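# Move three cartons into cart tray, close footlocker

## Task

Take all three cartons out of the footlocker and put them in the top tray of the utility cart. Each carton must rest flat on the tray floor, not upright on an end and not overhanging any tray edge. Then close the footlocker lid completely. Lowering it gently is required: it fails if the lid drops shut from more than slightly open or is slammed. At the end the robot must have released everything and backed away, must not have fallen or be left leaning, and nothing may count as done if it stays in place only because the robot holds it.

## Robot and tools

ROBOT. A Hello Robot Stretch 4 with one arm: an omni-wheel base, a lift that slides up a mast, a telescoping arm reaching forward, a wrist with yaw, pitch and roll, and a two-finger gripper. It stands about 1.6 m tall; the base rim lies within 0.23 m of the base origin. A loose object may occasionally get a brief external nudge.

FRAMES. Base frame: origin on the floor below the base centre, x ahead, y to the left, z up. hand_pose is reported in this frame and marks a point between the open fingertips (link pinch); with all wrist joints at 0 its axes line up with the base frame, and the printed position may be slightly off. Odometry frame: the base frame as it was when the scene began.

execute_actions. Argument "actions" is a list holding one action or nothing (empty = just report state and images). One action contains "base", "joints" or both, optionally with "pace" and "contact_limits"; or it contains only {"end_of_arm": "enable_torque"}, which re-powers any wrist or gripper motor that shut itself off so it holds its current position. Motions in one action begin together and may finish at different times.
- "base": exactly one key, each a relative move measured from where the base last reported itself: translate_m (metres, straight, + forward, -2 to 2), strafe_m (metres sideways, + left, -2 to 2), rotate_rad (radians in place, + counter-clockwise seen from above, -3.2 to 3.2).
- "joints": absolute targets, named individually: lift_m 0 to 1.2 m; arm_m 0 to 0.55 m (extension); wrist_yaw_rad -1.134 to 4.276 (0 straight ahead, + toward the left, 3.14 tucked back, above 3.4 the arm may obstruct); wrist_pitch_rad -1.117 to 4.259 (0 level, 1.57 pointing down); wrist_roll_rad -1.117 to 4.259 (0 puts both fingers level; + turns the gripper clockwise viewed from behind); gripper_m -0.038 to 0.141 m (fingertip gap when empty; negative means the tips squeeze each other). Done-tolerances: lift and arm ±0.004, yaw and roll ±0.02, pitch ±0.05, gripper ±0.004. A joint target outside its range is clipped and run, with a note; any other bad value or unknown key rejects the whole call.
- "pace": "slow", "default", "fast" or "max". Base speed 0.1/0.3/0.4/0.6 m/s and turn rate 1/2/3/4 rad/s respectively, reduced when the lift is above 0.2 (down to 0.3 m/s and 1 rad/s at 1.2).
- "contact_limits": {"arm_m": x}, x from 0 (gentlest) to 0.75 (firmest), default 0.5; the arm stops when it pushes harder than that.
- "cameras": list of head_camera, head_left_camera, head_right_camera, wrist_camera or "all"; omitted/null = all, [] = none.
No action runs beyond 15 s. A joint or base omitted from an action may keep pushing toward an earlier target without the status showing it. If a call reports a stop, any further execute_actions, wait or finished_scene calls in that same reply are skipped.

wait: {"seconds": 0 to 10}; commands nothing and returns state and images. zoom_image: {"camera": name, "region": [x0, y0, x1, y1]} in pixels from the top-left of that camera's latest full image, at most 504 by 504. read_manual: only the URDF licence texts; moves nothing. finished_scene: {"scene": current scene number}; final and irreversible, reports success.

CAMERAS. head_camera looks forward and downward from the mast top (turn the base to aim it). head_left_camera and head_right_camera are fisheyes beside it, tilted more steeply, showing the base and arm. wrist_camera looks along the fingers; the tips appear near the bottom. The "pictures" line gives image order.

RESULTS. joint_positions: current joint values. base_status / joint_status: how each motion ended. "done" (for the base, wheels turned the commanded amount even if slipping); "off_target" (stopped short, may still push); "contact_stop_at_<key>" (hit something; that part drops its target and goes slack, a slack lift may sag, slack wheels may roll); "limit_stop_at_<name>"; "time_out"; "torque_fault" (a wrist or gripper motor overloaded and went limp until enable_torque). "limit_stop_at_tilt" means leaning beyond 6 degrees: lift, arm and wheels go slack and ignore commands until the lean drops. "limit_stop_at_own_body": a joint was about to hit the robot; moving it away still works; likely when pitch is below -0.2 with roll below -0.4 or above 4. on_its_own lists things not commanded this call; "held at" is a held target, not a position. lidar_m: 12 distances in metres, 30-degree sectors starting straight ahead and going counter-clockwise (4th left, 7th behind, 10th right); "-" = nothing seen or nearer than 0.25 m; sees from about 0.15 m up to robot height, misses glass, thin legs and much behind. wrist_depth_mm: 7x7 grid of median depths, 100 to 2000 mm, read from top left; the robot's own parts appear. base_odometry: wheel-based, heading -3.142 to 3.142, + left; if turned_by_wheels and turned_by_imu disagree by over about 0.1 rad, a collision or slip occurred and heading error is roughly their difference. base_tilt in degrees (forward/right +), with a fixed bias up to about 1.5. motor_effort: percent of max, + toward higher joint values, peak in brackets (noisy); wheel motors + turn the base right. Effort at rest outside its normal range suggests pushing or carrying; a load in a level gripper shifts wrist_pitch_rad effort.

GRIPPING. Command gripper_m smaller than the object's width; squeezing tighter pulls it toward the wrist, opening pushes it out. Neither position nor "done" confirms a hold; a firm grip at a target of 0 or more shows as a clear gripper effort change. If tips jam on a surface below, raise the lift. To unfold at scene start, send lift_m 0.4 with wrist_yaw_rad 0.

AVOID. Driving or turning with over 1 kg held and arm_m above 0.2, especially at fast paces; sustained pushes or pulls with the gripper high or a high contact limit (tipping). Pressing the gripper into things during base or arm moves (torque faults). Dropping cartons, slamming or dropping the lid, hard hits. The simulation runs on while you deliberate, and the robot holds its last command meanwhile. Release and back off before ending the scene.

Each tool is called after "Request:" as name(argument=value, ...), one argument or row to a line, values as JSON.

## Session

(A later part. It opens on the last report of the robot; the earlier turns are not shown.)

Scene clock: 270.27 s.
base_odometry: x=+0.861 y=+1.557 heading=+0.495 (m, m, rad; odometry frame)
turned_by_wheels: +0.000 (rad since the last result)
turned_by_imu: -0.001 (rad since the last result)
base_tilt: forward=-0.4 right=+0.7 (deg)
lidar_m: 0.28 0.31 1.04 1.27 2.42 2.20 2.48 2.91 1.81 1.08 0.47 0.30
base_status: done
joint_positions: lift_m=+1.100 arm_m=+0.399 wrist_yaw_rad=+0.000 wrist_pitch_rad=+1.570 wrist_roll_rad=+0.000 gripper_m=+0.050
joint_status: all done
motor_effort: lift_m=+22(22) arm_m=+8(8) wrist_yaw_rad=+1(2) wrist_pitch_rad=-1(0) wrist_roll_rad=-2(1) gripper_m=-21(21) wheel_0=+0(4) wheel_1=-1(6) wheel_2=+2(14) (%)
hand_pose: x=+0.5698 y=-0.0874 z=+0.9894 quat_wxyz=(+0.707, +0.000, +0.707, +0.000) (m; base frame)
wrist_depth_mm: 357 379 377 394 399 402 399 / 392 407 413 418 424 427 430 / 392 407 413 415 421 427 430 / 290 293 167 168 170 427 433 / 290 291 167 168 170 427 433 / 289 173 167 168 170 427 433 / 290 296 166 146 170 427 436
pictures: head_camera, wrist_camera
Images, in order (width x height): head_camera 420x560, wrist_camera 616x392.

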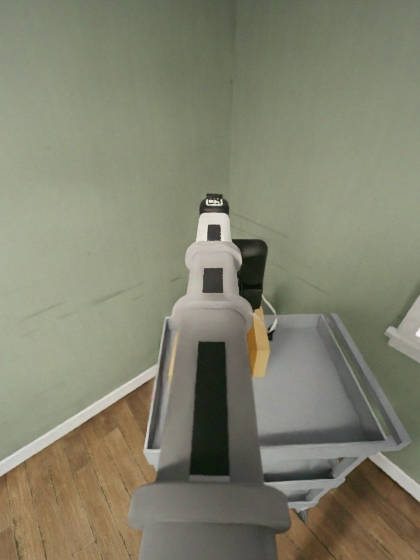

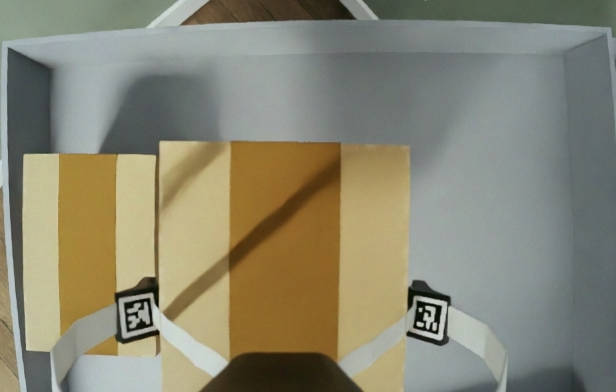

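Request:
execute_actions(
  actions=[
    {"base":{"strafe_m":-0.225},"joints":{"lift_m":1.02}},
  ],
  cameras=["wrist_camera"],
)

Scene clock: 274.97 s.
base_odometry: x=+0.968 y=+1.359 heading=+0.495 (m, m, rad; odometry frame)
turned_by_wheels: +0.000 (rad since the last result)
turned_by_imu: -0.002 (rad since the last result)
base_tilt: forward=-0.4 right=+0.7 (deg)
lidar_m: 0.30 0.28 0.44 1.44 2.77 2.31 3.55 2.76 1.52 0.87 0.77 0.33
base_status: done
joint_positions: lift_m=+1.020 arm_m=+0.399 wrist_yaw_rad=+0.000 wrist_pitch_rad=+1.570 wrist_roll_rad=+0.000 gripper_m=+0.050
joint_status: all done
motor_effort: lift_m=+14(20) arm_m=+8(8) wrist_yaw_rad=+0(2) wrist_pitch_rad=+1(1) wrist_roll_rad=+0(1) gripper_m=-22(22) wheel_0=-2(8) wheel_1=+1(9) wheel_2=+1(1) (%)
hand_pose: x=+0.5698 y=-0.0874 z=+0.9100 quat_wxyz=(+0.707, +0.000, +0.707, +0.000) (m; base frame)
wrist_depth_mm: 325 329 334 338 340 304 452 / 325 330 334 338 342 283 508 / 327 330 334 336 317 276 591 / 327 330 166 168 170 277 699 / 327 330 167 168 171 279 866 / 327 173 166 168 170 277 1098 / 327 330 166 146 170 277 1160
pictures: wrist_camera
Images, in order (width x height): wrist_camera 616x392.

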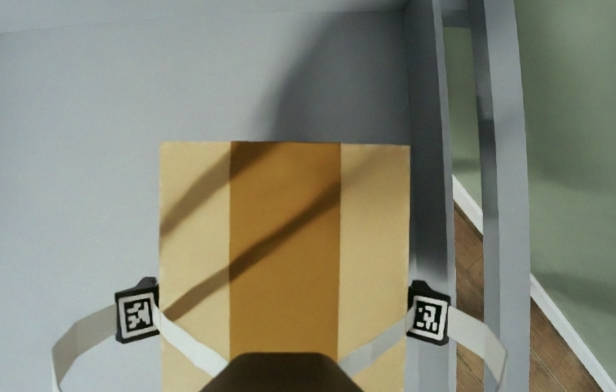

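Request:
execute_actions(
  actions=[
    {"joints":{"lift_m":0.976},"pace":"slow"},
  ],
  cameras=[],
)

Request:
execute_actions(
  actions=[
    {"joints":{"gripper_m":0.126}},
  ],
  cameras=["wrist_camera"],
)

Request:
execute_actions(
  actions=[
    {"joints":{"lift_m":1.12},"pace":"fast"},
  ],
  cameras=["wrist_camera"],
)

Scene clock: 279.53 s.
base_odometry: x=+0.968 y=+1.359 heading=+0.495 (m, m, rad; odometry frame)
turned_by_wheels: +0.000 (rad since the last result)
turned_by_imu: -0.002 (rad since the last result)
base_tilt: forward=-0.4 right=+0.7 (deg)
lidar_m: 0.30 0.33 0.41 1.41 2.76 2.30 3.54 2.77 1.50 0.90 0.76 0.30
base_status: not commanded
joint_positions: lift_m=+0.976 arm_m=+0.399 wrist_yaw_rad=+0.000 wrist_pitch_rad=+1.570 wrist_roll_rad=+0.000 gripper_m=+0.050
joint_status: all done
motor_effort: lift_m=+14(14) arm_m=+8(8) wrist_yaw_rad=+0(0) wrist_pitch_rad=+2(2) wrist_roll_rad=-1(0) gripper_m=-24(20) wheel_0=-2(2) wheel_1=+1(1) wheel_2=+1(1) (%)
hand_pose: x=+0.5699 y=-0.0874 z=+0.8661 quat_wxyz=(+0.707, +0.000, +0.707, +0.000) (m; base frame)
wrist_depth_mm: 283 286 290 293 297 247 230 / 285 286 290 293 297 251 231 / 285 286 289 293 296 263 231 / 285 287 167 168 170 271 232 / 285 286 167 168 170 253 232 / 283 173 167 168 170 247 233 / 285 287 166 146 171 241 234
pictures: none
No camera images: the call's "cameras" was empty. Leave "cameras" out to get every camera's image.

Scene clock: 281.20 s.
base_odometry: x=+0.968 y=+1.359 heading=+0.495 (m, m, rad; odometry frame)
turned_by_wheels: +0.000 (rad since the last result)
turned_by_imu: -0.001 (rad since the last result)
base_tilt: forward=-0.5 right=+0.8 (deg)
lidar_m: 0.29 0.33 0.44 1.44 2.77 2.30 3.57 2.76 1.50 0.87 0.80 0.32
base_status: not commanded
joint_positions: lift_m=+0.976 arm_m=+0.399 wrist_yaw_rad=+0.000 wrist_pitch_rad=+1.570 wrist_roll_rad=+0.000 gripper_m=+0.126
joint_status: all done
motor_effort: lift_m=+14(14) arm_m=+8(8) wrist_yaw_rad=+3(2) wrist_pitch_rad=+0(9) wrist_roll_rad=+0(1) gripper_m=-2(21) wheel_0=-1(2) wheel_1=+0(1) wheel_2=+1(1) (%)
hand_pose: x=+0.5696 y=-0.0874 z=+0.8661 quat_wxyz=(+0.707, +0.000, +0.707, +0.000) (m; base frame)
wrist_depth_mm: 286 289 291 297 298 251 235 / 286 290 293 296 300 250 234 / 286 289 293 296 298 255 235 / 286 290 176 178 180 268 234 / 287 289 176 178 180 273 234 / 287 185 176 178 180 247 235 / 286 289 176 144 180 277 235
pictures: wrist_camera
Images, in order (width x height): wrist_camera 616x392.

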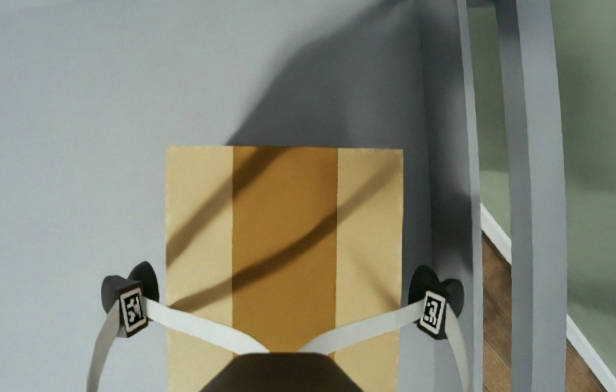

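Scene clock: 282.57 s.
base_odometry: x=+0.968 y=+1.359 heading=+0.495 (m, m, rad; odometry frame)
turned_by_wheels: +0.000 (rad since the last result)
turned_by_imu: -0.001 (rad since the last result)
base_tilt: forward=-0.5 right=+0.8 (deg)
lidar_m: 0.31 0.31 0.43 1.43 2.77 2.32 3.58 2.76 1.53 0.88 0.79 0.33
base_status: not commanded
joint_positions: lift_m=+1.120 arm_m=+0.399 wrist_yaw_rad=+0.000 wrist_pitch_rad=+1.570 wrist_roll_rad=+0.000 gripper_m=+0.126
joint_status: all done
motor_effort: lift_m=+23(25) arm_m=+8(8) wrist_yaw_rad=+2(2) wrist_pitch_rad=+1(1) wrist_roll_rad=-1(1) gripper_m=-1(0) wheel_0=-1(2) wheel_1=+0(0) wheel_2=+1(1) (%)
hand_pose: x=+0.5698 y=-0.0874 z=+1.0093 quat_wxyz=(+0.707, +0.000, +0.707, +0.000) (m; base frame)
wrist_depth_mm: 377 402 399 415 404 535 452 / 424 430 433 439 439 591 508 / 424 427 433 439 442 699 591 / 421 427 430 319 442 866 707 / 424 427 319 319 442 1098 866 / 424 203 319 320 200 1255 1118 / 424 430 433 141 445 1281 1281
pictures: wrist_camera
Images, in order (width x height): wrist_camera 616x392.

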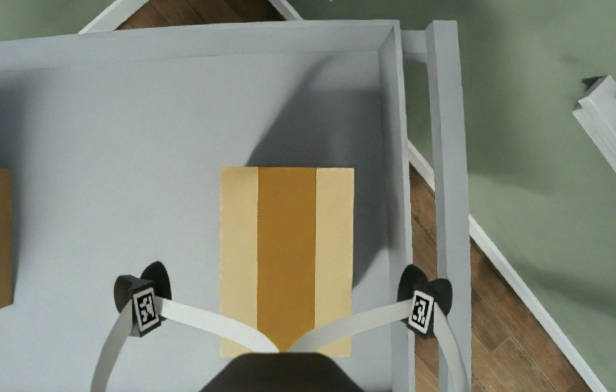

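Request:
execute_actions(
  actions=[
    {"joints":{"arm_m":0.05},"base":{"translate_m":-0.45},"pace":"max"},
  ],
  cameras=[],
)

Request:
execute_actions(
  actions=[
    {"joints":{"lift_m":0.62},"base":{"rotate_rad":2.867},"pace":"max"},
  ],
  cameras=[],
)

Request:
execute_actions(
  actions=[
    {"base":{"translate_m":1.87},"pace":"max"},
  ],
  cameras=[],
)

Request:
execute_actions(
  actions=[
    {"base":{"rotate_rad":-0.566},"joints":{"gripper_m":0.141},"pace":"fast"},
  ],
  cameras=["head_camera"],
)

Scene clock: 293.03 s.
base_odometry: x=+0.572 y=+1.145 heading=+0.495 (m, m, rad; odometry frame)
turned_by_wheels: +0.000 (rad since the last result)
turned_by_imu: -0.002 (rad since the last result)
base_tilt: forward=-0.4 right=+0.7 (deg)
lidar_m: 0.75 0.75 1.54 1.84 2.58 1.95 3.18 2.44 2.05 1.24 1.08 0.77
base_status: done
joint_positions: lift_m=+1.120 arm_m=+0.051 wrist_yaw_rad=+0.000 wrist_pitch_rad=+1.570 wrist_roll_rad=+0.000 gripper_m=+0.126
joint_status: all done
motor_effort: lift_m=+22(23) arm_m=-8(8) wrist_yaw_rad=+1(1) wrist_pitch_rad=-1(1) wrist_roll_rad=+0(1) gripper_m=+0(2) wheel_0=+0(4) wheel_1=+0(3) wheel_2=-1(7) (%)
hand_pose: x=+0.2224 y=-0.0874 z=+1.0093 quat_wxyz=(+0.707, +0.000, +0.707, +0.000) (m; base frame)
wrist_depth_mm: 1182 1205 1229 1229 1255 1255 1060 / 1205 1205 1229 1255 1255 1255 1182 / 1205 1205 1229 1229 1255 1255 1281 / 1205 1205 1229 1229 1255 1255 1255 / 1205 1205 1008 1025 1255 1281 1281 / 1205 203 1008 1025 200 1281 1281 / 1205 1229 1229 141 1255 1281 1281
pictures: none
No camera images: the call's "cameras" was empty. Leave "cameras" out to get every camera's image.

Scene clock: 296.63 s.
base_odometry: x=+0.572 y=+1.145 heading=-2.921 (m, m, rad; odometry frame)
turned_by_wheels: +2.867 (rad since the last result)
turned_by_imu: +2.870 (rad since the last result)
base_tilt: forward=-0.5 right=+0.6 (deg)
lidar_m: 2.01 2.52 2.37 1.54 1.09 1.07 0.72 0.73 1.53 1.59 2.32 1.96
base_status: done
joint_positions: lift_m=+0.620 arm_m=+0.051 wrist_yaw_rad=+0.000 wrist_pitch_rad=+1.570 wrist_roll_rad=+0.000 gripper_m=+0.126
joint_status: all done
motor_effort: lift_m=+15(19) arm_m=-8(8) wrist_yaw_rad=+2(2) wrist_pitch_rad=+0(1) wrist_roll_rad=-2(1) gripper_m=-1(1) wheel_0=+0(4) wheel_1=+0(4) wheel_2=+0(4) (%)
hand_pose: x=+0.2225 y=-0.0874 z=+0.5100 quat_wxyz=(+0.707, +0.000, +0.707, +0.000) (m; base frame)
wrist_depth_mm: 707 723 732 732 741 750 759 / 707 723 723 732 741 759 759 / 715 715 732 741 741 759 759 / 715 715 723 732 741 759 759 / 715 715 535 741 750 750 759 / 707 203 517 521 200 750 768 / 707 508 517 141 741 750 759
pictures: none
No camera images: the call's "cameras" was empty. Leave "cameras" out to get every camera's image.

Scene clock: 302.13 s.
base_odometry: x=-1.253 y=+0.735 heading=-2.921 (m, m, rad; odometry frame)
turned_by_wheels: +0.000 (rad since the last result)
turned_by_imu: -0.002 (rad since the last result)
base_tilt: forward=-0.3 right=+0.7 (deg)
lidar_m: 1.08 1.58 2.17 1.65 2.14 2.67 2.56 2.62 2.54 0.47 0.37 0.32
base_status: done
joint_positions: lift_m=+0.620 arm_m=+0.051 wrist_yaw_rad=+0.000 wrist_pitch_rad=+1.570 wrist_roll_rad=+0.000 gripper_m=+0.126
joint_status: not commanded
motor_effort: lift_m=+15(15) arm_m=-8(8) wrist_yaw_rad=+1(1) wrist_pitch_rad=+2(1) wrist_roll_rad=-3(0) gripper_m=+1(1) wheel_0=+0(7) wheel_1=+0(6) wheel_2=+1(10) (%)
hand_pose: x=+0.2225 y=-0.0874 z=+0.5100 quat_wxyz=(+0.707, +0.000, +0.707, +0.000) (m; base frame)
wrist_depth_mm: 707 715 723 732 732 609 699 / 707 715 723 741 699 609 741 / 707 723 732 732 723 732 741 / 715 723 723 741 634 723 732 / 707 715 535 732 750 661 539 / 715 203 517 525 200 759 759 / 715 512 517 141 741 750 759
pictures: none
No camera images: the call's "cameras" was empty. Leave "cameras" out to get every camera's image.

Scene clock: 303.33 s.
base_odometry: x=-1.253 y=+0.735 heading=+2.796 (m, m, rad; odometry frame)
turned_by_wheels: -0.566 (rad since the last result)
turned_by_imu: -0.568 (rad since the last result)
base_tilt: forward=-0.4 right=+0.7 (deg)
lidar_m: 0.37 1.08 1.47 2.16 1.68 2.07 2.67 2.54 2.57 2.55 0.52 0.38
base_status: done
joint_positions: lift_m=+0.620 arm_m=+0.051 wrist_yaw_rad=+0.000 wrist_pitch_rad=+1.570 wrist_roll_rad=+0.000 gripper_m=+0.141
joint_status: all done
motor_effort: lift_m=+15(15) arm_m=-8(8) wrist_yaw_rad=+0(1) wrist_pitch_rad=+0(1) wrist_roll_rad=+0(1) gripper_m=-1(1) wheel_0=-1(5) wheel_1=-1(8) wheel_2=-1(10) (%)
hand_pose: x=+0.2225 y=-0.0874 z=+0.5100 quat_wxyz=(+0.707, +0.000, +0.707, +0.000) (m; base frame)
wrist_depth_mm: 707 715 634 707 723 732 732 / 715 715 544 707 715 723 741 / 707 715 683 699 723 732 732 / 715 715 723 732 741 759 768 / 715 715 535 732 750 750 768 / 707 197 512 521 215 750 759 / 715 508 517 142 750 759 759
pictures: head_camera
Images, in order (width x height): head_camera 420x560.

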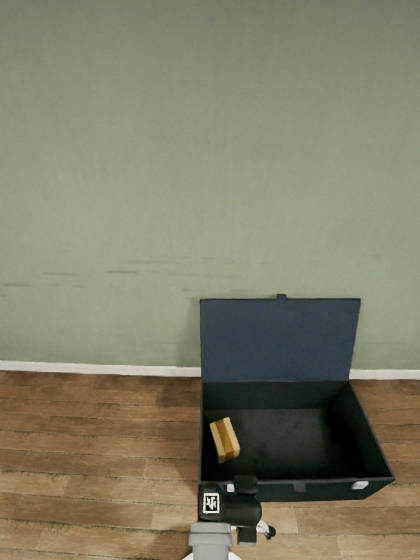

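Request:
execute_actions(
  actions=[
    {"base":{"strafe_m":0.02},"joints":{"arm_m":0.44},"pace":"fast"},
  ],
  cameras=[],
)

Request:
execute_actions(
  actions=[
    {"joints":{"lift_m":0.52,"wrist_roll_rad":-0.3},"pace":"fast"},
  ],
  cameras=["wrist_camera"],
)

Scene clock: 306.97 s.
base_odometry: x=-1.260 y=+0.717 heading=+2.796 (m, m, rad; odometry frame)
turned_by_wheels: +0.000 (rad since the last result)
turned_by_imu: -0.001 (rad since the last result)
base_tilt: forward=-0.5 right=+0.7 (deg)
lidar_m: 0.34 1.05 1.48 2.15 1.65 2.03 2.66 2.58 2.55 2.54 0.52 0.37
base_status: done
joint_positions: lift_m=+0.620 arm_m=+0.439 wrist_yaw_rad=+0.000 wrist_pitch_rad=+1.570 wrist_roll_rad=+0.000 gripper_m=+0.141
joint_status: all done
motor_effort: lift_m=+15(14) arm_m=+8(8) wrist_yaw_rad=+1(0) wrist_pitch_rad=+0(2) wrist_roll_rad=-1(2) gripper_m=-2(1) wheel_0=+2(8) wheel_1=+1(10) wheel_2=+0(1) (%)
hand_pose: x=+0.6098 y=-0.0874 z=+0.5100 quat_wxyz=(+0.707, +0.000, +0.707, +0.000) (m; base frame)
wrist_depth_mm: 707 707 379 384 389 389 397 / 707 715 500 517 525 521 512 / 707 723 691 707 723 732 741 / 707 723 585 597 723 723 741 / 715 715 597 597 723 732 741 / 715 197 539 715 216 732 741 / 715 715 459 141 634 597 603
pictures: none
No camera images: the call's "cameras" was empty. Leave "cameras" out to get every camera's image.

Scene clock: 308.13 s.
base_odometry: x=-1.260 y=+0.717 heading=+2.796 (m, m, rad; odometry frame)
turned_by_wheels: +0.000 (rad since the last result)
turned_by_imu: +0.000 (rad since the last result)
base_tilt: forward=-0.4 right=+0.9 (deg)
lidar_m: 0.34 1.07 1.49 2.15 1.63 2.04 2.65 2.56 2.57 2.56 0.51 0.36
base_status: not commanded
joint_positions: lift_m=+0.520 arm_m=+0.439 wrist_yaw_rad=+0.000 wrist_pitch_rad=+1.570 wrist_roll_rad=-0.300 gripper_m=+0.141
joint_status: all done
motor_effort: lift_m=+13(13) arm_m=+8(8) wrist_yaw_rad=+1(0) wrist_pitch_rad=+1(0) wrist_roll_rad=-1(6) gripper_m=-1(1) wheel_0=+2(2) wheel_1=+1(1) wheel_2=+0(0) (%)
hand_pose: x=+0.6098 y=-0.0874 z=+0.4101 quat_wxyz=(+0.700, -0.106, +0.699, +0.106) (m; base frame)
wrist_depth_mm: 609 621 357 353 306 291 276 / 615 621 407 517 421 349 312 / 615 621 488 615 615 535 442 / 615 621 492 496 615 627 627 / 615 370 564 496 615 627 634 / 615 197 603 609 216 627 634 / 615 375 569 142 615 627 634
pictures: wrist_camera
Images, in order (width x height): wrist_camera 616x392.

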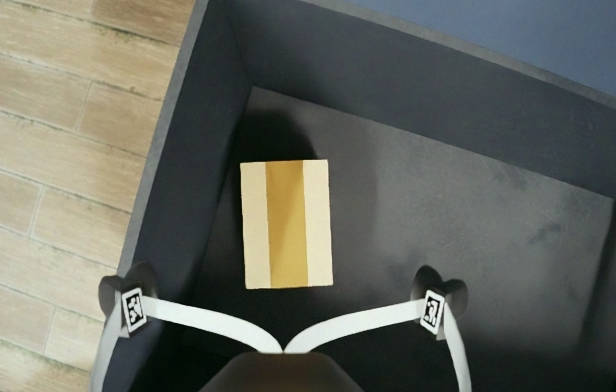

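Request:
execute_actions(
  actions=[
    {"base":{"strafe_m":-0.008},"joints":{"lift_m":0.47,"wrist_roll_rad":-0.34,"gripper_m":0.135}},
  ],
  cameras=[],
)

Request:
execute_actions(
  actions=[
    {"joints":{"lift_m":0.40},"pace":"slow"},
  ],
  cameras=["wrist_camera"],
)

Scene clock: 312.50 s.
base_odometry: x=-1.257 y=+0.724 heading=+2.796 (m, m, rad; odometry frame)
turned_by_wheels: +0.000 (rad since the last result)
turned_by_imu: -0.002 (rad since the last result)
base_tilt: forward=-0.4 right=+0.7 (deg)
lidar_m: 0.36 1.06 1.46 2.16 1.67 2.03 2.68 2.54 2.55 2.56 0.51 0.38
base_status: done
joint_positions: lift_m=+0.470 arm_m=+0.439 wrist_yaw_rad=+0.000 wrist_pitch_rad=+1.570 wrist_roll_rad=-0.340 gripper_m=+0.135
joint_status: all done
motor_effort: lift_m=+13(14) arm_m=+8(8) wrist_yaw_rad=+0(1) wrist_pitch_rad=+0(3) wrist_roll_rad=-3(1) gripper_m=-1(1) wheel_0=-2(5) wheel_1=+1(5) wheel_2=+0(4) (%)
hand_pose: x=+0.6098 y=-0.0874 z=+0.3601 quat_wxyz=(+0.697, -0.120, +0.697, +0.120) (m; base frame)
wrist_depth_mm: 564 569 351 359 304 259 250 / 564 291 413 521 415 340 296 / 564 290 466 559 564 504 413 / 569 289 442 442 569 574 580 / 564 290 512 445 564 574 580 / 564 193 554 564 204 569 580 / 264 410 554 139 569 569 580
pictures: none
No camera images: the call's "cameras" was empty. Leave "cameras" out to get every camera's image.

Scene clock: 313.97 s.
base_odometry: x=-1.257 y=+0.724 heading=+2.796 (m, m, rad; odometry frame)
turned_by_wheels: +0.000 (rad since the last result)
turned_by_imu: -0.001 (rad since the last result)
base_tilt: forward=-0.5 right=+0.7 (deg)
lidar_m: 0.35 1.07 1.51 2.16 1.67 2.05 2.68 2.56 2.58 2.56 0.54 0.37
base_status: not commanded
joint_positions: lift_m=+0.400 arm_m=+0.439 wrist_yaw_rad=+0.000 wrist_pitch_rad=+1.570 wrist_roll_rad=-0.340 gripper_m=+0.135
joint_status: all done
motor_effort: lift_m=+13(13) arm_m=+8(8) wrist_yaw_rad=+0(1) wrist_pitch_rad=+1(2) wrist_roll_rad=-2(3) gripper_m=+0(0) wheel_0=-2(2) wheel_1=+1(1) wheel_2=+0(0) (%)
hand_pose: x=+0.6098 y=-0.0874 z=+0.2901 quat_wxyz=(+0.697, -0.120, +0.697, +0.120) (m; base frame)
wrist_depth_mm: 492 201 351 359 304 258 236 / 496 221 413 488 415 338 296 / 181 247 424 488 496 496 413 / 180 274 413 373 496 500 508 / 195 290 484 373 496 504 508 / 211 193 370 373 204 504 508 / 229 410 484 139 500 504 508
pictures: wrist_camera
Images, in order (width x height): wrist_camera 616x392.

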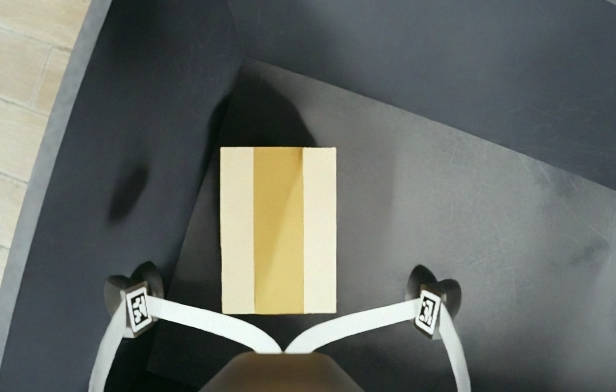

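Request:
execute_actions(
  actions=[],
)

Scene clock: 326.17 s.
base_odometry: x=-1.257 y=+0.724 heading=+2.796 (m, m, rad; odometry frame)
turned_by_wheels: +0.000 (rad since the last result)
turned_by_imu: -0.001 (rad since the last result)
base_tilt: forward=-0.4 right=+0.8 (deg)
lidar_m: 0.34 1.05 1.49 2.15 1.69 2.03 2.68 2.57 2.56 2.55 0.51 0.38
base_status: not commanded
joint_positions: lift_m=+0.400 arm_m=+0.439 wrist_yaw_rad=+0.000 wrist_pitch_rad=+1.570 wrist_roll_rad=-0.340 gripper_m=+0.135
joint_status: all done
motor_effort: lift_m=+13(13) arm_m=+8(8) wrist_yaw_rad=+1(1) wrist_pitch_rad=-1(2) wrist_roll_rad=-2(3) gripper_m=-3(0) wheel_0=-2(2) wheel_1=+1(1) wheel_2=+0(0) (%)
hand_pose: x=+0.6098 y=-0.0874 z=+0.2901 quat_wxyz=(+0.697, -0.120, +0.697, +0.120) (m; base frame)
wrist_depth_mm: 496 200 351 359 303 259 235 / 496 220 413 488 415 340 296 / 181 247 424 492 496 500 413 / 180 276 410 375 496 500 508 / 195 291 484 373 496 500 508 / 211 193 370 373 204 504 508 / 229 410 484 139 496 504 508
pictures: head_camera, head_left_camera, head_right_camera, wrist_camera
Images, in order (width x height): head_camera 420x560, head_left_camera 420x672, head_right_camera 420x672, wrist_camera 616x392.

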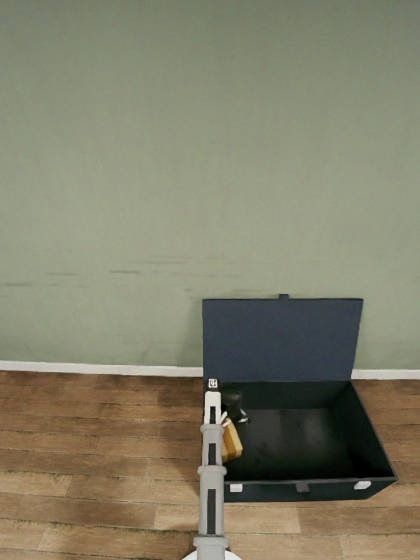

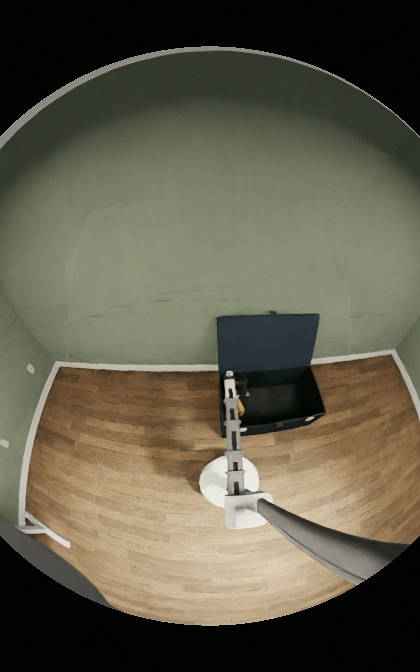

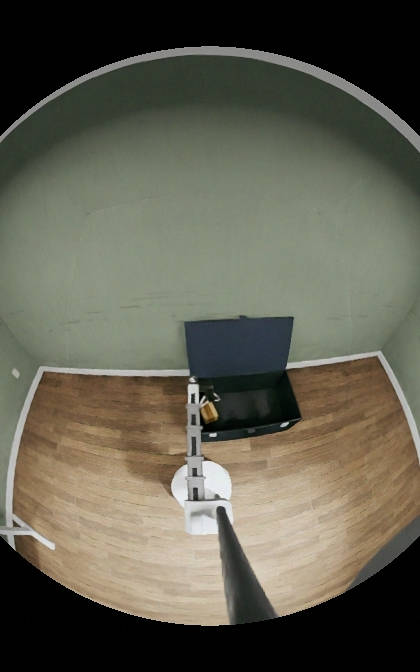

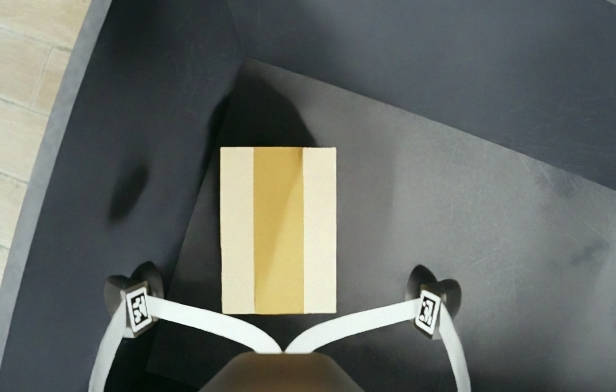

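Request:
execute_actions(
  actions=[
    {"base":{"strafe_m":0.008},"joints":{"lift_m":0.30},"pace":"slow"},
  ],
  cameras=["wrist_camera"],
)

Scene clock: 329.93 s.
base_odometry: x=-1.260 y=+0.717 heading=+2.796 (m, m, rad; odometry frame)
turned_by_wheels: +0.000 (rad since the last result)
turned_by_imu: -0.001 (rad since the last result)
base_tilt: forward=-0.3 right=+0.7 (deg)
lidar_m: 0.36 1.04 1.48 2.16 1.66 2.02 2.65 2.56 2.58 2.54 0.53 0.35
base_status: done
joint_positions: lift_m=+0.300 arm_m=+0.439 wrist_yaw_rad=+0.000 wrist_pitch_rad=+1.570 wrist_roll_rad=-0.340 gripper_m=+0.135
joint_status: all done
motor_effort: lift_m=+13(12) arm_m=+8(8) wrist_yaw_rad=+1(1) wrist_pitch_rad=+4(0) wrist_roll_rad=-2(2) gripper_m=+1(2) wheel_0=+0(4) wheel_1=+1(3) wheel_2=+0(2) (%)
hand_pose: x=+0.6098 y=-0.0874 z=+0.1901 quat_wxyz=(+0.697, -0.120, +0.697, +0.120) (m; base frame)
wrist_depth_mm: 136 186 327 359 303 258 235 / 143 205 382 389 394 338 296 / 155 229 324 273 394 399 402 / 167 255 271 272 394 399 402 / 181 268 271 272 397 399 404 / 196 193 271 272 204 399 404 / 213 379 384 139 394 402 404
pictures: wrist_camera
Images, in order (width x height): wrist_camera 616x392.

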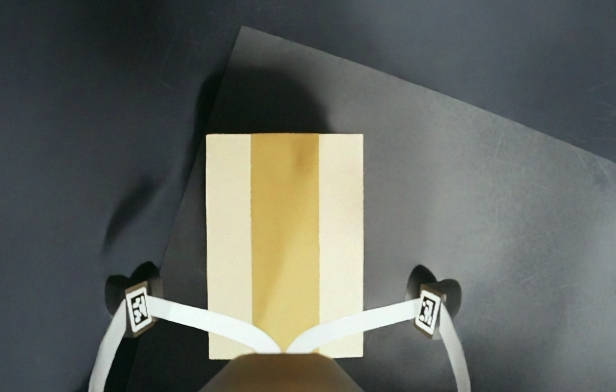

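Centre 285; line ≈284. Good.

Request:
execute_actions(
  actions=[
    {"joints":{"lift_m":0.21},"pace":"slow"},
  ],
  cameras=["wrist_camera"],
)

Request:
execute_actions(
  actions=[
    {"joints":{"gripper_m":0.05}},
  ],
  cameras=["wrist_camera"],
)

Scene clock: 332.70 s.
base_odometry: x=-1.260 y=+0.717 heading=+2.796 (m, m, rad; odometry frame)
turned_by_wheels: +0.000 (rad since the last result)
turned_by_imu: -0.001 (rad since the last result)
base_tilt: forward=-0.4 right=+0.7 (deg)
lidar_m: 0.34 1.05 1.48 2.16 1.67 2.04 2.68 2.55 2.58 2.55 0.52 0.36
base_status: not commanded
joint_positions: lift_m=+0.211 arm_m=+0.439 wrist_yaw_rad=+0.000 wrist_pitch_rad=+1.570 wrist_roll_rad=-0.340 gripper_m=+0.135
joint_status: all done
motor_effort: lift_m=+11(12) arm_m=+8(8) wrist_yaw_rad=+0(0) wrist_pitch_rad=-1(1) wrist_roll_rad=-2(2) gripper_m=+2(1) wheel_0=+0(0) wheel_1=+1(1) wheel_2=+0(0) (%)
hand_pose: x=+0.6097 y=-0.0874 z=+0.1003 quat_wxyz=(+0.697, -0.120, +0.697, +0.120) (m; base frame)
wrist_depth_mm: 137 187 298 300 301 259 234 / 144 206 297 301 304 307 294 / 155 213 181 183 306 309 312 / 168 237 182 183 186 309 312 / 181 253 181 183 224 309 310 / 196 190 181 182 186 307 312 / 213 296 181 142 306 310 312
pictures: wrist_camera
Images, in order (width x height): wrist_camera 616x392.

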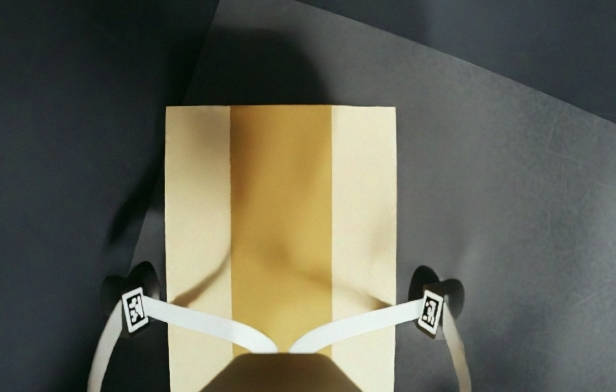

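Scene clock: 334.53 s.
base_odometry: x=-1.260 y=+0.717 heading=+2.796 (m, m, rad; odometry frame)
turned_by_wheels: +0.000 (rad since the last result)
turned_by_imu: -0.001 (rad since the last result)
base_tilt: forward=-0.5 right=+0.7 (deg)
lidar_m: 0.35 1.06 1.51 2.16 1.66 2.05 2.67 2.57 2.59 2.55 0.51 0.37
base_status: not commanded
joint_positions: lift_m=+0.210 arm_m=+0.439 wrist_yaw_rad=+0.000 wrist_pitch_rad=+1.570 wrist_roll_rad=-0.340 gripper_m=+0.050
joint_status: all done
motor_effort: lift_m=+13(13) arm_m=+8(8) wrist_yaw_rad=+1(1) wrist_pitch_rad=+0(1) wrist_roll_rad=-3(1) gripper_m=-20(20) wheel_0=+0(1) wheel_1=+1(1) wheel_2=+0(0) (%)
hand_pose: x=+0.6098 y=-0.0874 z=+0.1001 quat_wxyz=(+0.697, -0.120, +0.697, +0.120) (m; base frame)
wrist_depth_mm: 136 185 297 300 301 259 235 / 143 200 296 300 303 306 296 / 154 211 167 169 171 307 309 / 167 236 167 168 171 307 310 / 181 263 167 168 170 306 309 / 189 173 167 168 170 307 309 / 181 293 166 146 170 306 309
pictures: wrist_camera
Images, in order (width x height): wrist_camera 616x392.

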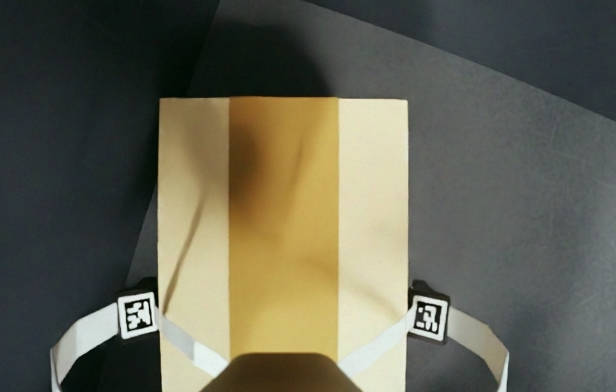

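Request:
execute_actions(
  actions=[
    {"base":{"strafe_m":-0.03},"joints":{"lift_m":0.23},"pace":"slow"},
  ],
  cameras=["wrist_camera"],
)

Request:
execute_actions(
  actions=[
    {"joints":{"lift_m":0.62}},
  ],
  cameras=["wrist_camera"],
)

Request:
execute_actions(
  actions=[
    {"base":{"translate_m":-0.15},"joints":{"arm_m":0.1,"wrist_roll_rad":0}},
  ],
)

Scene clock: 338.00 s.
base_odometry: x=-1.249 y=+0.745 heading=+2.796 (m, m, rad; odometry frame)
turned_by_wheels: +0.000 (rad since the last result)
turned_by_imu: -0.001 (rad since the last result)
base_tilt: forward=-0.4 right=+0.8 (deg)
lidar_m: 0.35 1.07 1.49 2.18 1.69 2.09 2.69 2.53 2.56 2.53 0.53 0.37
base_status: done
joint_positions: lift_m=+0.230 arm_m=+0.439 wrist_yaw_rad=+0.000 wrist_pitch_rad=+1.570 wrist_roll_rad=-0.340 gripper_m=+0.050
joint_status: all done
motor_effort: lift_m=+24(24) arm_m=+8(8) wrist_yaw_rad=+1(1) wrist_pitch_rad=+1(1) wrist_roll_rad=-2(2) gripper_m=-21(21) wheel_0=+2(4) wheel_1=+0(4) wheel_2=+0(1) (%)
hand_pose: x=+0.6098 y=-0.0874 z=+0.1193 quat_wxyz=(+0.697, -0.120, +0.697, +0.120) (m; base frame)
wrist_depth_mm: 176 240 315 319 306 260 233 / 185 258 314 320 322 324 300 / 200 273 167 168 171 327 329 / 216 304 167 168 171 327 330 / 234 312 167 168 171 327 329 / 244 172 166 168 170 327 330 / 235 312 166 146 170 327 330
pictures: wrist_camera
Images, in order (width x height): wrist_camera 616x392.

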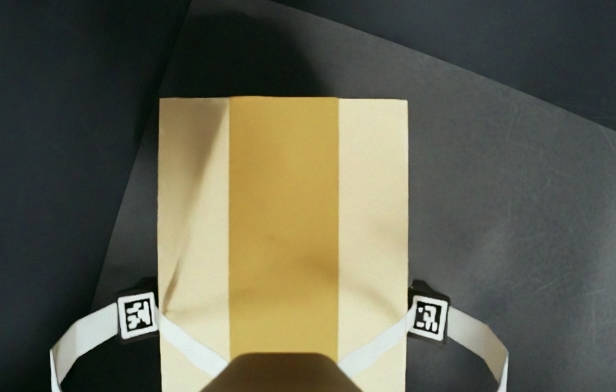

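Scene clock: 340.57 s.
base_odometry: x=-1.249 y=+0.745 heading=+2.796 (m, m, rad; odometry frame)
turned_by_wheels: +0.000 (rad since the last result)
turned_by_imu: -0.001 (rad since the last result)
base_tilt: forward=-0.4 right=+0.7 (deg)
lidar_m: 0.33 1.05 1.48 2.18 1.71 2.08 2.69 2.54 2.56 2.54 0.53 0.38
base_status: not commanded
joint_positions: lift_m=+0.620 arm_m=+0.439 wrist_yaw_rad=+0.000 wrist_pitch_rad=+1.570 wrist_roll_rad=-0.340 gripper_m=+0.050
joint_status: all done
motor_effort: lift_m=+23(25) arm_m=+8(8) wrist_yaw_rad=+1(1) wrist_pitch_rad=+1(1) wrist_roll_rad=-2(3) gripper_m=-23(20) wheel_0=+2(2) wheel_1=+0(0) wheel_2=+0(0) (%)
hand_pose: x=+0.6098 y=-0.0874 z=+0.5093 quat_wxyz=(+0.697, -0.120, +0.697, +0.120) (m; base frame)
wrist_depth_mm: 707 723 421 389 359 332 312 / 707 715 459 480 402 384 359 / 715 715 167 168 171 508 415 / 699 715 167 168 171 723 699 / 707 469 167 168 170 723 732 / 707 173 167 168 170 732 732 / 707 439 166 146 170 723 732
pictures: wrist_camera
Images, in order (width x height): wrist_camera 616x392.

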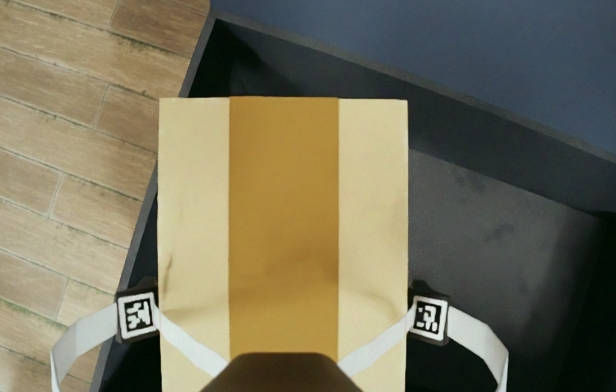

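Scene clock: 342.70 s.
base_odometry: x=-1.108 y=+0.694 heading=+2.796 (m, m, rad; odometry frame)
turned_by_wheels: +0.000 (rad since the last result)
turned_by_imu: -0.001 (rad since the last result)
base_tilt: forward=-0.5 right=+0.7 (deg)
lidar_m: 0.51 1.20 1.70 2.18 1.58 2.08 2.52 2.42 2.42 2.51 0.75 0.36
base_status: done
joint_positions: lift_m=+0.620 arm_m=+0.101 wrist_yaw_rad=+0.000 wrist_pitch_rad=+1.570 wrist_roll_rad=+0.000 gripper_m=+0.050
joint_status: all done
motor_effort: lift_m=+23(23) arm_m=-8(9) wrist_yaw_rad=+2(0) wrist_pitch_rad=-3(2) wrist_roll_rad=-1(2) gripper_m=-20(20) wheel_0=-1(5) wheel_1=+2(5) wheel_2=+0(6) (%)
hand_pose: x=+0.2724 y=-0.0874 z=+0.5093 quat_wxyz=(+0.707, +0.000, +0.707, +0.000) (m; base frame)
wrist_depth_mm: 707 715 455 455 469 466 473 / 707 715 615 627 627 691 691 / 715 715 167 168 171 750 759 / 715 715 167 168 171 759 768 / 715 715 167 168 170 750 759 / 715 173 167 168 170 750 750 / 707 508 166 145 170 759 759
pictures: head_camera, head_left_camera, head_right_camera, wrist_camera
Images, in order (width x height): head_camera 420x560, head_left_camera 420x672, head_right_camera 420x672, wrist_camera 616x392.

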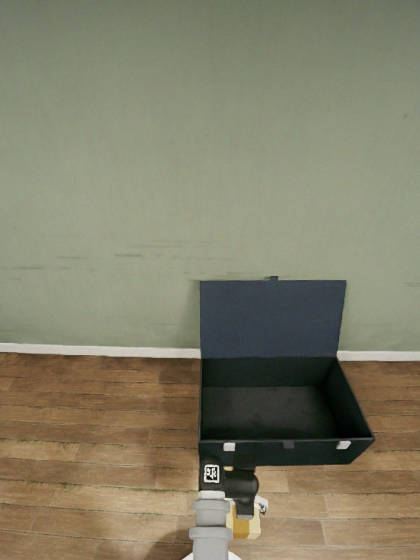

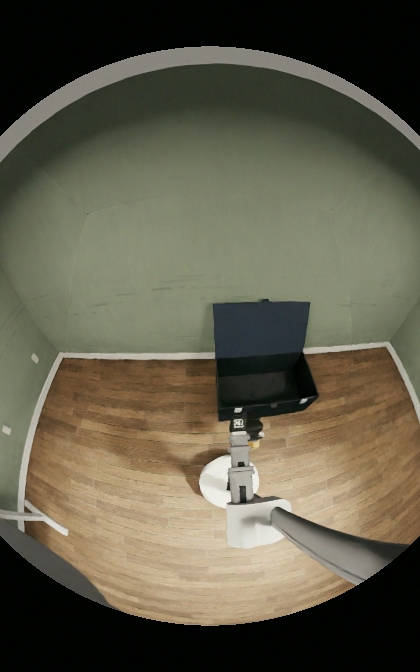

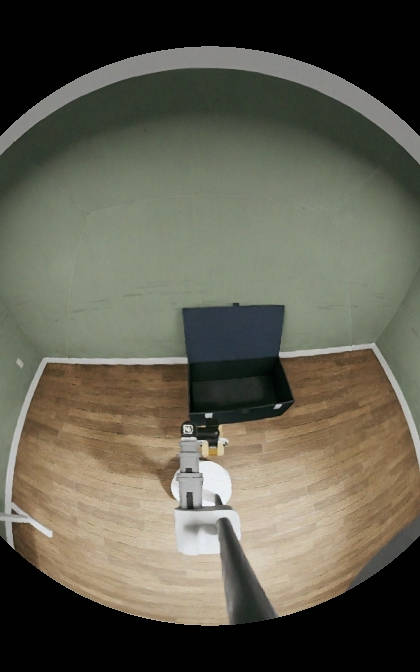

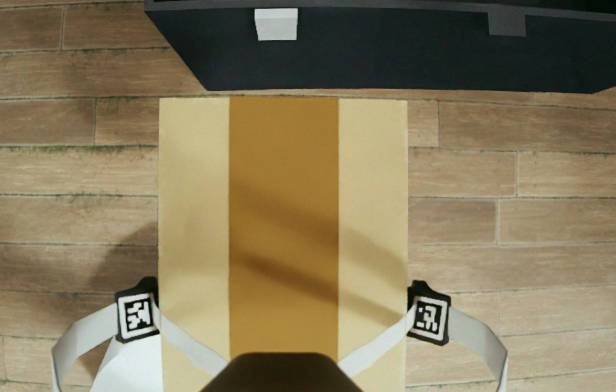

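Request:
execute_actions(
  actions=[
    {"base":{"rotate_rad":-2.418},"joints":{"lift_m":0.7}},
  ],
  cameras=["head_camera"],
)

Request:
execute_actions(
  actions=[
    {"base":{"translate_m":1.755},"pace":"fast"},
  ],
  cameras=["head_camera"],
)

Request:
execute_actions(
  actions=[
    {"base":{"rotate_rad":0.117},"joints":{"lift_m":1.1}},
  ],
  cameras=["head_camera"],
)

Scene clock: 350.40 s.
base_odometry: x=-1.108 y=+0.694 heading=+0.378 (m, m, rad; odometry frame)
turned_by_wheels: -2.418 (rad since the last result)
turned_by_imu: -2.424 (rad since the last result)
base_tilt: forward=-0.4 right=+0.7 (deg)
lidar_m: 2.40 2.51 2.51 0.56 0.48 0.50 1.33 2.22 1.69 1.63 2.54 0.37
base_status: done
joint_positions: lift_m=+0.700 arm_m=+0.101 wrist_yaw_rad=+0.000 wrist_pitch_rad=+1.570 wrist_roll_rad=+0.000 gripper_m=+0.050
joint_status: all done
motor_effort: lift_m=+23(24) arm_m=-8(8) wrist_yaw_rad=+2(2) wrist_pitch_rad=+1(2) wrist_roll_rad=-2(0) gripper_m=-20(21) wheel_0=-1(5) wheel_1=-1(8) wheel_2=+1(11) (%)
hand_pose: x=+0.2726 y=-0.0874 z=+0.5893 quat_wxyz=(+0.707, +0.000, +0.707, +0.000) (m; base frame)
wrist_depth_mm: 788 798 798 820 820 831 842 / 788 788 809 820 820 831 842 / 788 798 167 168 171 831 842 / 788 798 167 168 171 831 854 / 788 788 167 168 170 831 842 / 788 172 167 168 170 842 842 / 778 591 166 145 170 842 842
pictures: head_camera
Images, in order (width x height): head_camera 420x560.

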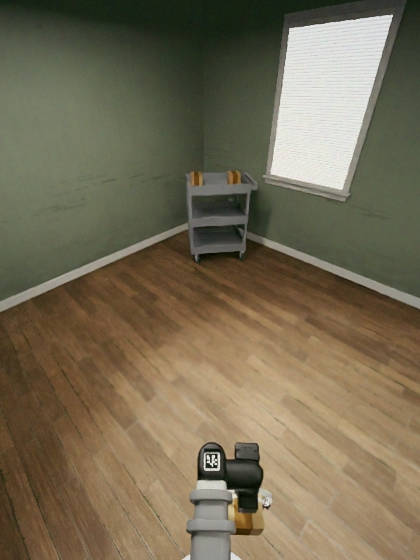

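Scene clock: 356.13 s.
base_odometry: x=+0.523 y=+1.342 heading=+0.378 (m, m, rad; odometry frame)
turned_by_wheels: +0.000 (rad since the last result)
turned_by_imu: -0.003 (rad since the last result)
base_tilt: forward=-0.4 right=+0.7 (deg)
lidar_m: 0.68 0.68 1.32 1.50 2.46 1.86 2.04 2.61 2.58 1.49 1.20 0.36
base_status: done
joint_positions: lift_m=+0.700 arm_m=+0.101 wrist_yaw_rad=+0.000 wrist_pitch_rad=+1.570 wrist_roll_rad=+0.000 gripper_m=+0.050
joint_status: not commanded
motor_effort: lift_m=+23(23) arm_m=-8(8) wrist_yaw_rad=+2(2) wrist_pitch_rad=+0(1) wrist_roll_rad=-1(1) gripper_m=-19(22) wheel_0=+1(6) wheel_1=+0(5) wheel_2=+0(12) (%)
hand_pose: x=+0.2725 y=-0.0874 z=+0.5893 quat_wxyz=(+0.707, +0.000, +0.707, +0.000) (m; base frame)
wrist_depth_mm: 788 798 809 820 820 831 842 / 778 788 809 809 831 831 842 / 788 788 167 168 171 831 842 / 788 798 167 168 171 831 842 / 788 798 167 168 170 831 831 / 788 173 167 168 170 831 842 / 788 585 166 146 170 831 854
pictures: head_camera
Images, in order (width x height): head_camera 420x560.

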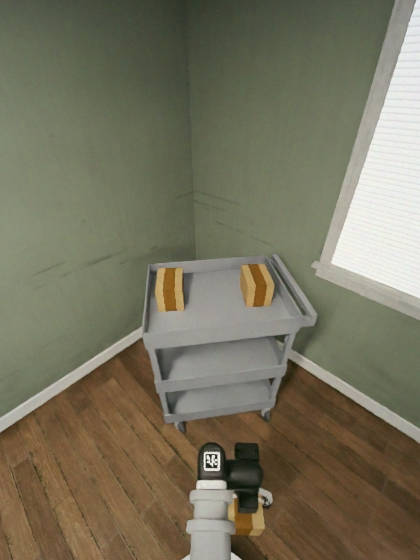

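Scene clock: 358.77 s.
base_odometry: x=+0.523 y=+1.342 heading=+0.495 (m, m, rad; odometry frame)
turned_by_wheels: +0.117 (rad since the last result)
turned_by_imu: +0.116 (rad since the last result)
base_tilt: forward=-0.5 right=+0.7 (deg)
lidar_m: 0.69 1.33 1.33 1.64 2.46 1.86 3.04 2.59 2.22 1.39 1.20 0.38
base_status: done
joint_positions: lift_m=+1.100 arm_m=+0.101 wrist_yaw_rad=+0.000 wrist_pitch_rad=+1.570 wrist_roll_rad=+0.000 gripper_m=+0.050
joint_status: all done
motor_effort: lift_m=+23(24) arm_m=-8(8) wrist_yaw_rad=+1(1) wrist_pitch_rad=+2(2) wrist_roll_rad=-1(1) gripper_m=-24(21) wheel_0=-1(5) wheel_1=+1(4) wheel_2=+1(6) (%)
hand_pose: x=+0.2725 y=-0.0874 z=+0.9893 quat_wxyz=(+0.707, +0.000, +0.707, +0.000) (m; base frame)
wrist_depth_mm: 1182 1182 1042 1060 1078 1229 1160 / 1182 1205 1182 1229 1229 1255 1255 / 1182 1182 167 168 171 1229 1255 / 1160 1182 167 168 171 1229 1255 / 1160 1205 167 168 170 1255 1255 / 1182 173 167 168 170 1229 1281 / 1182 1182 166 145 170 1255 1255
pictures: head_camera
Images, in order (width x height): head_camera 420x560.

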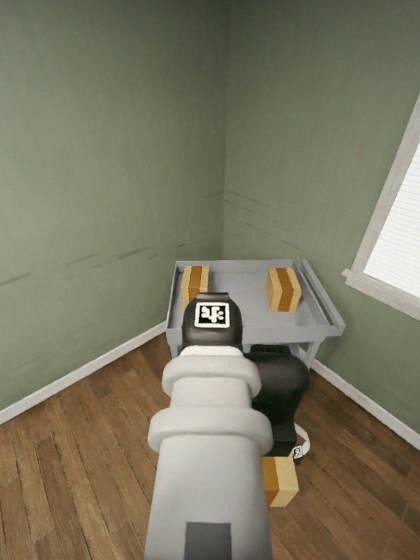

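Request:
execute_actions(
  actions=[
    {"base":{"translate_m":0.40},"joints":{"arm_m":0.40}},
  ],
  cameras=["wrist_camera","head_camera"],
)

Scene clock: 362.73 s.
base_odometry: x=+0.875 y=+1.532 heading=+0.495 (m, m, rad; odometry frame)
turned_by_wheels: +0.000 (rad since the last result)
turned_by_imu: -0.002 (rad since the last result)
base_tilt: forward=-0.5 right=+0.7 (deg)
lidar_m: 0.27 0.30 1.04 1.27 2.43 2.20 2.49 2.91 1.82 1.07 0.44 0.31
base_status: done
joint_positions: lift_m=+1.100 arm_m=+0.399 wrist_yaw_rad=+0.000 wrist_pitch_rad=+1.570 wrist_roll_rad=+0.000 gripper_m=+0.050
joint_status: all done
motor_effort: lift_m=+23(23) arm_m=+8(8) wrist_yaw_rad=+1(1) wrist_pitch_rad=+0(1) wrist_roll_rad=-1(1) gripper_m=-21(19) wheel_0=+0(3) wheel_1=-2(5) wheel_2=+2(8) (%)
hand_pose: x=+0.5698 y=-0.0874 z=+0.9893 quat_wxyz=(+0.707, +0.000, +0.707, +0.000) (m; base frame)
wrist_depth_mm: 809 634 387 377 384 389 402 / 402 407 413 418 424 427 430 / 402 407 167 168 171 427 430 / 289 293 167 168 170 309 309 / 290 293 167 168 170 307 309 / 289 172 167 168 170 307 309 / 289 312 166 145 170 373 366
pictures: head_camera, wrist_camera
Images, in order (width x height): head_camera 420x560, wrist_camera 616x392.

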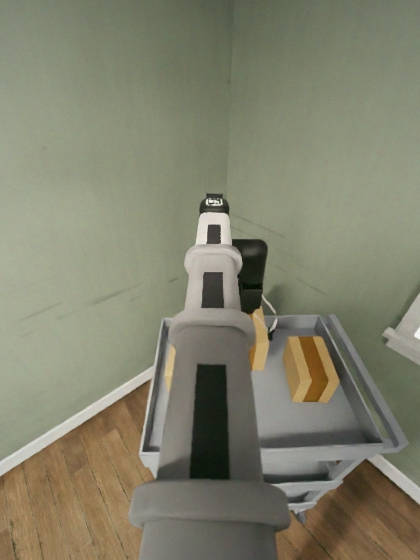

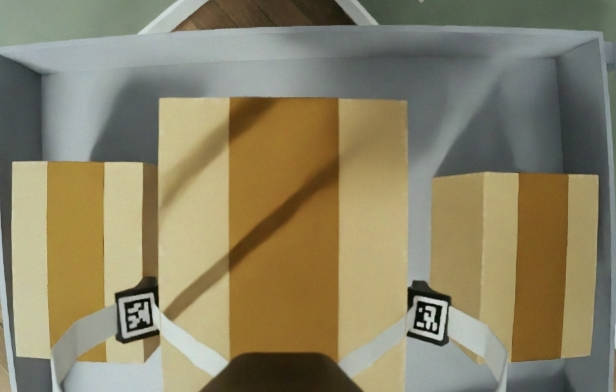

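Request:
execute_actions(
  actions=[
    {"base":{"strafe_m":-0.024},"joints":{"lift_m":1.04},"pace":"slow"},
  ],
  cameras=["wrist_camera"],
)

Scene clock: 366.37 s.
base_odometry: x=+0.886 y=+1.511 heading=+0.495 (m, m, rad; odometry frame)
turned_by_wheels: +0.000 (rad since the last result)
turned_by_imu: -0.001 (rad since the last result)
base_tilt: forward=-0.4 right=+0.7 (deg)
lidar_m: 0.28 0.29 1.06 1.26 2.45 2.22 2.52 2.91 1.77 1.05 0.47 0.32
base_status: done
joint_positions: lift_m=+1.040 arm_m=+0.399 wrist_yaw_rad=+0.000 wrist_pitch_rad=+1.570 wrist_roll_rad=+0.000 gripper_m=+0.050
joint_status: all done
motor_effort: lift_m=+13(23) arm_m=+8(8) wrist_yaw_rad=+0(1) wrist_pitch_rad=+0(1) wrist_roll_rad=+0(0) gripper_m=-23(24) wheel_0=+0(5) wheel_1=+1(5) wheel_2=+1(3) (%)
hand_pose: x=+0.5698 y=-0.0874 z=+0.9301 quat_wxyz=(+0.707, +0.000, +0.707, +0.000) (m; base frame)
wrist_depth_mm: 317 325 342 349 353 355 368 / 345 349 353 357 364 368 373 / 345 349 167 169 171 366 373 / 232 304 167 169 171 260 248 / 233 306 167 168 170 258 249 / 233 173 167 168 170 247 248 / 232 325 166 145 170 248 249
pictures: wrist_camera
Images, in order (width x height): wrist_camera 616x392.

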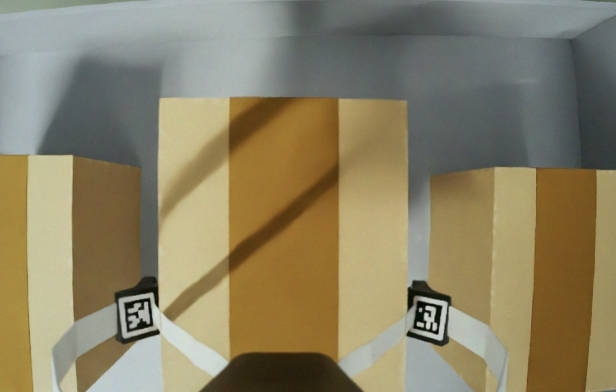

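Request:
execute_actions(
  actions=[
    {"joints":{"lift_m":0.977},"pace":"slow"},
  ],
  cameras=["wrist_camera"],
)

Scene clock: 368.77 s.
base_odometry: x=+0.886 y=+1.511 heading=+0.495 (m, m, rad; odometry frame)
turned_by_wheels: +0.000 (rad since the last result)
turned_by_imu: -0.001 (rad since the last result)
base_tilt: forward=-0.4 right=+0.6 (deg)
lidar_m: 0.26 0.29 1.05 1.31 2.47 2.21 2.51 2.89 1.77 1.05 0.46 0.32
base_status: not commanded
joint_positions: lift_m=+0.977 arm_m=+0.399 wrist_yaw_rad=+0.000 wrist_pitch_rad=+1.570 wrist_roll_rad=+0.000 gripper_m=+0.050
joint_status: all done
motor_effort: lift_m=+13(14) arm_m=+8(8) wrist_yaw_rad=+0(2) wrist_pitch_rad=+2(1) wrist_roll_rad=-1(1) gripper_m=-23(23) wheel_0=+1(1) wheel_1=+1(0) wheel_2=+1(1) (%)
hand_pose: x=+0.5698 y=-0.0874 z=+0.8671 quat_wxyz=(+0.707, +0.000, +0.707, +0.000) (m; base frame)
wrist_depth_mm: 285 287 291 296 300 301 304 / 285 289 291 294 298 301 304 / 285 289 167 168 171 303 304 / 216 289 167 168 171 260 192 / 216 287 167 168 171 258 196 / 203 172 167 168 170 225 194 / 189 287 166 145 170 220 -
pictures: wrist_camera
Images, in order (width x height): wrist_camera 616x392.

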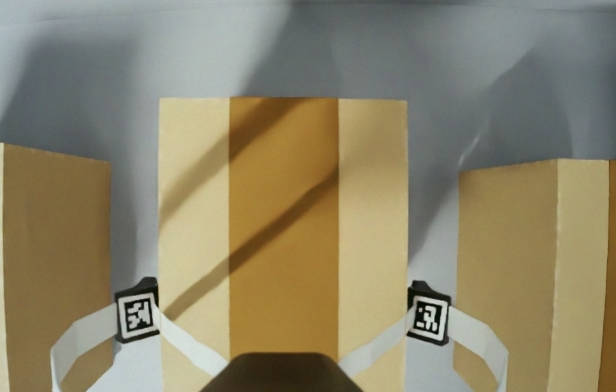

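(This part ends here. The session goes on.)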